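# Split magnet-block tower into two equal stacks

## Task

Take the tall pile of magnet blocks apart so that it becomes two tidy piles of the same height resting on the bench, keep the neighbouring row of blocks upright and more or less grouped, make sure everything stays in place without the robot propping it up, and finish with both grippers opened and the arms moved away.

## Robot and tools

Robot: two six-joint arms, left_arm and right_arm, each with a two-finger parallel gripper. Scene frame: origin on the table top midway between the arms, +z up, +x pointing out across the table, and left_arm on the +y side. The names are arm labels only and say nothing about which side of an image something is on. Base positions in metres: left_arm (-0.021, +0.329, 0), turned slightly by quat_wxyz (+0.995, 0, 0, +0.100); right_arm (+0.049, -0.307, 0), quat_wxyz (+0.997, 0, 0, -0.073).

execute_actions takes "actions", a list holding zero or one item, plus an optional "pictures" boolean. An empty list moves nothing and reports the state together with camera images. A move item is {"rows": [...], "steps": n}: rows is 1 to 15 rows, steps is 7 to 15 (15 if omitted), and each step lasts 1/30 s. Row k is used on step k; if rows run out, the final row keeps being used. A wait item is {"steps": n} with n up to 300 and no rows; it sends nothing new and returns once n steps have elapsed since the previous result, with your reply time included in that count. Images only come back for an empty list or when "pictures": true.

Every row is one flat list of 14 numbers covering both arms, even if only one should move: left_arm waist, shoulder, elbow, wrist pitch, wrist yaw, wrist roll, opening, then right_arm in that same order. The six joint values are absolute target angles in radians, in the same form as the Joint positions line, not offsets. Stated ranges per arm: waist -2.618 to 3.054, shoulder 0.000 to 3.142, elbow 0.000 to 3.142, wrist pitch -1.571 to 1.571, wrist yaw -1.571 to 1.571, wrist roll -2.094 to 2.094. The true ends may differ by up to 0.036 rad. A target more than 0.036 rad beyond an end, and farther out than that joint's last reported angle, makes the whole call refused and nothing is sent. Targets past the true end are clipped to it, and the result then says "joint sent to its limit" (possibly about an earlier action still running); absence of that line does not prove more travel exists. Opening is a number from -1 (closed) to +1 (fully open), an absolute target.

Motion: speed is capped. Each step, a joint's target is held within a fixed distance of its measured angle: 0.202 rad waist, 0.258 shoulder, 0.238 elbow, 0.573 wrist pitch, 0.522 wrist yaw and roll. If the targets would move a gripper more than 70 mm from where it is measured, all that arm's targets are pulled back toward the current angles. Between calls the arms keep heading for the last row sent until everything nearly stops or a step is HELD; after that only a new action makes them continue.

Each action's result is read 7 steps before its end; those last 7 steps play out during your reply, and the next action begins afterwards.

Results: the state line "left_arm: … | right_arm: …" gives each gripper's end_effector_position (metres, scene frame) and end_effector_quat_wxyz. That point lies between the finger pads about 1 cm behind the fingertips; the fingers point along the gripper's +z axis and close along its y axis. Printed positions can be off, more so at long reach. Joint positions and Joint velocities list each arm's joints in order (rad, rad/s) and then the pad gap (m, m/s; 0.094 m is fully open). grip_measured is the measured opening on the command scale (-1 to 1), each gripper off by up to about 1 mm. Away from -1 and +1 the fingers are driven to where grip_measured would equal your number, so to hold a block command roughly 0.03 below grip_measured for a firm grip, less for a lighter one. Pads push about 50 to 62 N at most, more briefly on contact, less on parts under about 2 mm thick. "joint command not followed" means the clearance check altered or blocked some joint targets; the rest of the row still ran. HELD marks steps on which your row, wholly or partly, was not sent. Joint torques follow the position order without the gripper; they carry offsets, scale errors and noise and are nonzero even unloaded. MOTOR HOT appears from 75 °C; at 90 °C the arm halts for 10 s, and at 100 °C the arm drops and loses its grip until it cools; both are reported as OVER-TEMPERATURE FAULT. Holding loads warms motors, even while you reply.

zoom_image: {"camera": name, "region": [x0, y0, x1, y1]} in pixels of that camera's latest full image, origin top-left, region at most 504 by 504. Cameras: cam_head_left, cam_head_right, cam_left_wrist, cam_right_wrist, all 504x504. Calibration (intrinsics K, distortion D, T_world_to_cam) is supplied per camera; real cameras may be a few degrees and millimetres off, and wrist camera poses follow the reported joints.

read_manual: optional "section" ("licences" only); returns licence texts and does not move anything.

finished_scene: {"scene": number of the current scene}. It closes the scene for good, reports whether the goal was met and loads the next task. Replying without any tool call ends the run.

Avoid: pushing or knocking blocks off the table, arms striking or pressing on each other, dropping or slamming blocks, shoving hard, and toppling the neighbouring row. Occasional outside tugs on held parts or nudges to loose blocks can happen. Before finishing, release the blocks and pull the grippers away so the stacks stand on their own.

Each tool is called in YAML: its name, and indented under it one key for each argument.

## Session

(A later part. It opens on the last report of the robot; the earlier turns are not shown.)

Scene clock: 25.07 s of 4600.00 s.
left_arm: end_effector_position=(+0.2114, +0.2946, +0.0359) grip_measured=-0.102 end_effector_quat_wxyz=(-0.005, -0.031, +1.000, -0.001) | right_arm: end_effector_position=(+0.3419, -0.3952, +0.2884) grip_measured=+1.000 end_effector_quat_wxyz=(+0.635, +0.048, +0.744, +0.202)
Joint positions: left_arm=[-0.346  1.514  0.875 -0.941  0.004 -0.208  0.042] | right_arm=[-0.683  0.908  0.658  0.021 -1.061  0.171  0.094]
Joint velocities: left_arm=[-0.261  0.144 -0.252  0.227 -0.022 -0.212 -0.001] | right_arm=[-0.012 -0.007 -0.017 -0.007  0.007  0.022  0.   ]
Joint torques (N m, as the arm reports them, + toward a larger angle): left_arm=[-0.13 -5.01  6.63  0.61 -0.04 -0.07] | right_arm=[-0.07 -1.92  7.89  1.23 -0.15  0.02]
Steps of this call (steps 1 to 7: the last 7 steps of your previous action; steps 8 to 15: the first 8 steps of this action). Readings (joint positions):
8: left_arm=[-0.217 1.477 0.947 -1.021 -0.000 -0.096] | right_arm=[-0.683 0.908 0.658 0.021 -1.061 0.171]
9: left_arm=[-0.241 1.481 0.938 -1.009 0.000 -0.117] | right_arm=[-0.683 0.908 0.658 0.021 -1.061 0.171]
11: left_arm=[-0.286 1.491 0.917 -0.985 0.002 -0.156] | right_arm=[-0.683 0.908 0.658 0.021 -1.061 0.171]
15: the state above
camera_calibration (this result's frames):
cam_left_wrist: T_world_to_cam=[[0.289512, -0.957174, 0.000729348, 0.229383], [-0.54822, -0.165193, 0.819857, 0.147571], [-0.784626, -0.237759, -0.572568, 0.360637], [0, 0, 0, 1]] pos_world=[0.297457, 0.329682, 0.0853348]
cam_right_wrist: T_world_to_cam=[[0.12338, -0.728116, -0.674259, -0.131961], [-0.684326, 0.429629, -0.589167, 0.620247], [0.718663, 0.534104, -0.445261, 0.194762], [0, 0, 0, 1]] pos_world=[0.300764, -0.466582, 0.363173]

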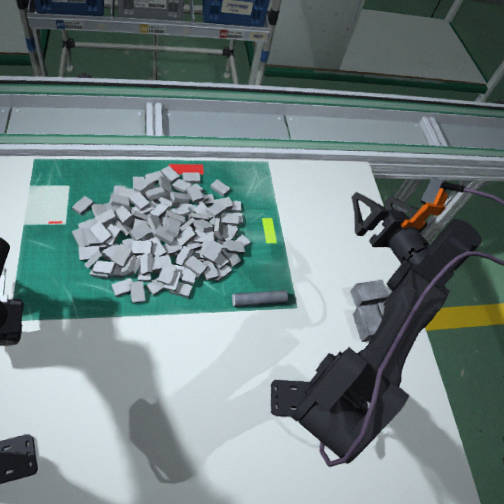

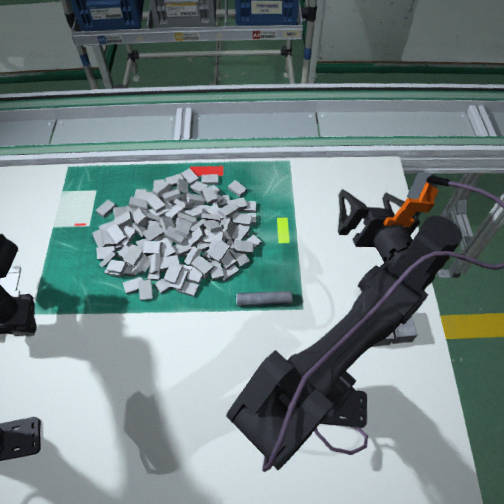

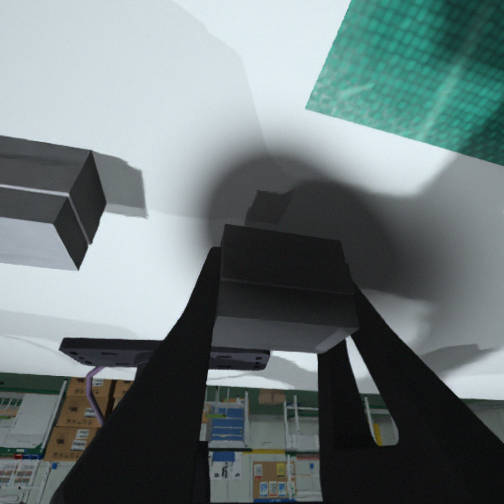

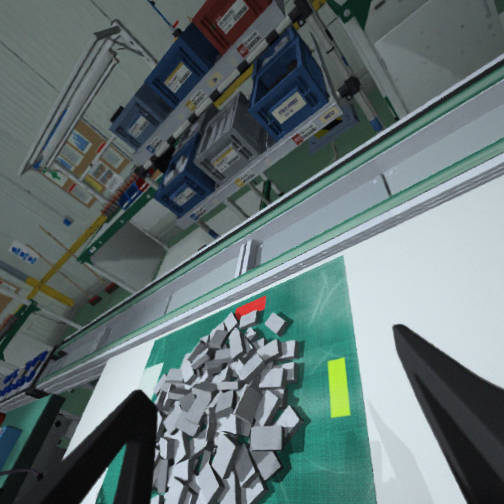

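zoom_image:
  camera: "cam_left_wrist"
  region: [0, 110, 380, 370]

execute_actions:
  actions: []
  pictures: false

Region (0, 110, 380, 370) of cam_left_wrist's 504x504 image, scaled by 1.326, with more detail than that image has; it fills the top 345 rows of this view, and the rest is white.

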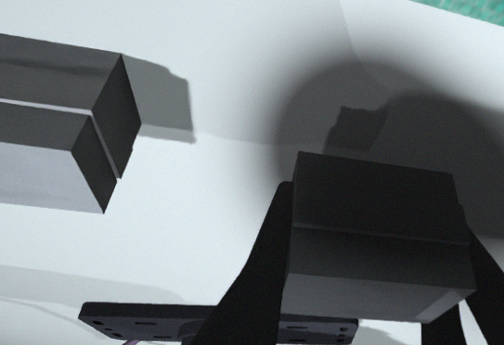

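Scene clock: 25.30 s of 4600.00 s.
left_arm: end_effector_position=(+0.2074, +0.2921, +0.0257) grip_measured=-0.102 end_effector_quat_wxyz=(-0.012, -0.040, +0.999, -0.000) | right_arm: end_effector_position=(+0.3419, -0.3952, +0.2884) grip_measured=+1.000 end_effector_quat_wxyz=(+0.635, +0.048, +0.744, +0.202)
Joint positions: left_arm=[-0.359  1.531  0.847 -0.91   0.005 -0.239  0.042] | right_arm=[-0.683  0.908  0.658  0.021 -1.061  0.171  0.094]
Joint velocities: left_arm=[-0.007 -0.002 -0.022  0.081 -0.051 -0.022  0.   ] | right_arm=[-0.007 -0.002 -0.012 -0.007  0.022 -0.066  0.   ]
Joint torques (N m, as the arm reports them, + toward a larger angle): left_arm=[-0.43 -5.01  6.41  0.66 -0.05 -0.03] | right_arm=[-0.02 -1.96  7.91  1.25 -0.14  0.03]
Kept back: nothing.
Steps of this call (steps 1 to 7: the last 7 steps of your previous action). Readings (joint positions):
1: left_arm=[-0.353 1.519 0.867 -0.932 0.005 -0.216] | right_arm=[-0.683 0.908 0.658 0.021 -1.061 0.171]
2: left_arm=[-0.357 1.523 0.860 -0.926 0.005 -0.222] | right_arm=[-0.683 0.908 0.658 0.021 -1.061 0.171]
4: left_arm=[-0.359 1.529 0.850 -0.917 0.005 -0.231] | right_arm=[-0.683 0.908 0.658 0.021 -1.061 0.171]
7: the state above

execute_actions:
  actions: []
  pictures: true

Scene clock: 34.40 s of 4600.00 s.
left_arm: end_effector_position=(+0.2110, +0.2915, +0.0257) grip_measured=-0.102 end_effector_quat_wxyz=(-0.004, -0.044, +0.999, -0.002) | right_arm: end_effector_position=(+0.3419, -0.3952, +0.2884) grip_measured=+1.000 end_effector_quat_wxyz=(+0.635, +0.048, +0.744, +0.202)
Joint positions: left_arm=[-0.359  1.531  0.847 -0.895  0.005 -0.247  0.042] | right_arm=[-0.683  0.908  0.658  0.021 -1.061  0.171  0.094]
Joint velocities: left_arm=[-0.012  0.007  0.002  0.051 -0.007 -0.139 -0.   ] | right_arm=[ 0.017  0.012 -0.002  0.051 -0.037 -0.11   0.   ]
Joint torques (N m, as the arm reports them, + toward a larger angle): left_arm=[-0.51 -5.02  6.32  0.64 -0.05 -0.06] | right_arm=[ 0.   -1.97  7.86  1.23 -0.13  0.03]
Kept back: nothing.
Steps of this call (steps 1 to 30: the robot went on to your last target; steps 31 to 90: nothing new was sent; then 6.10 s passed at rest). Readings (joint positions):
1: left_arm=[-0.359 1.531 0.847 -0.907 0.005 -0.240] | right_arm=[-0.683 0.908 0.658 0.021 -1.061 0.171]
2: left_arm=[-0.359 1.531 0.847 -0.904 0.005 -0.242] | right_arm=[-0.683 0.908 0.658 0.021 -1.061 0.171]
4: left_arm=[-0.359 1.531 0.847 -0.899 0.005 -0.244] | right_arm=[-0.683 0.908 0.658 0.021 -1.061 0.171]
8: left_arm=[-0.359 1.531 0.847 -0.895 0.005 -0.246] | right_arm=[-0.683 0.908 0.658 0.021 -1.061 0.171]
90: the state above
All arms were judged still, so your last target was given up. Only a new action makes them travel on or press farther. Fingers that are still opening or closing keep moving.
camera_calibration (this result's frames):
cam_left_wrist: T_world_to_cam=[[0.314611, -0.949219, 0.00172539, 0.218836], [-0.544065, -0.178836, 0.819763, 0.158349], [-0.777826, -0.258845, -0.572701, 0.35848], [0, 0, 0, 1]] pos_world=[0.296139, 0.328832, 0.0751152]
cam_right_wrist: T_world_to_cam=[[0.12338, -0.728116, -0.674259, -0.131961], [-0.684326, 0.429629, -0.589167, 0.620247], [0.718663, 0.534104, -0.445261, 0.194762], [0, 0, 0, 1]] pos_world=[0.300764, -0.466582, 0.363173]

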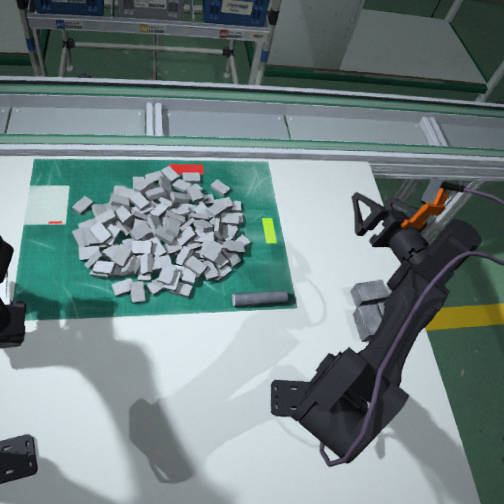

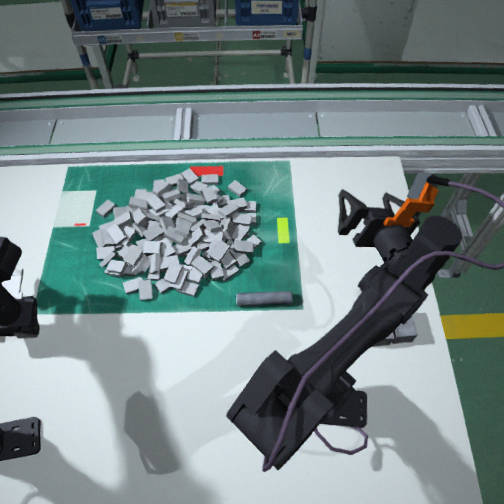

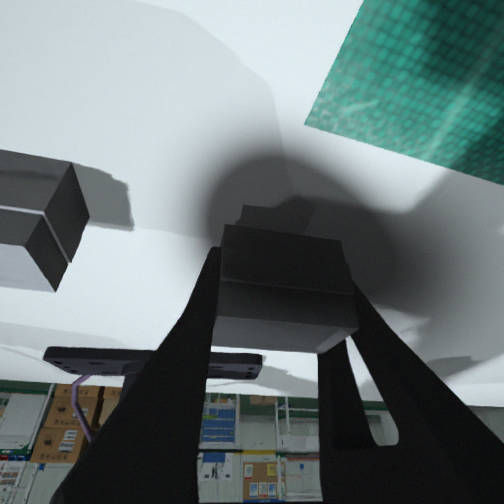

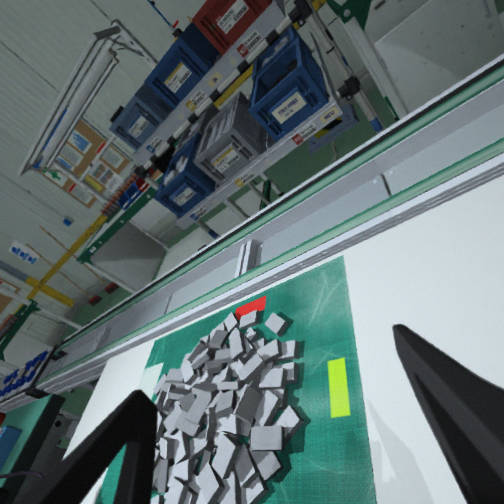

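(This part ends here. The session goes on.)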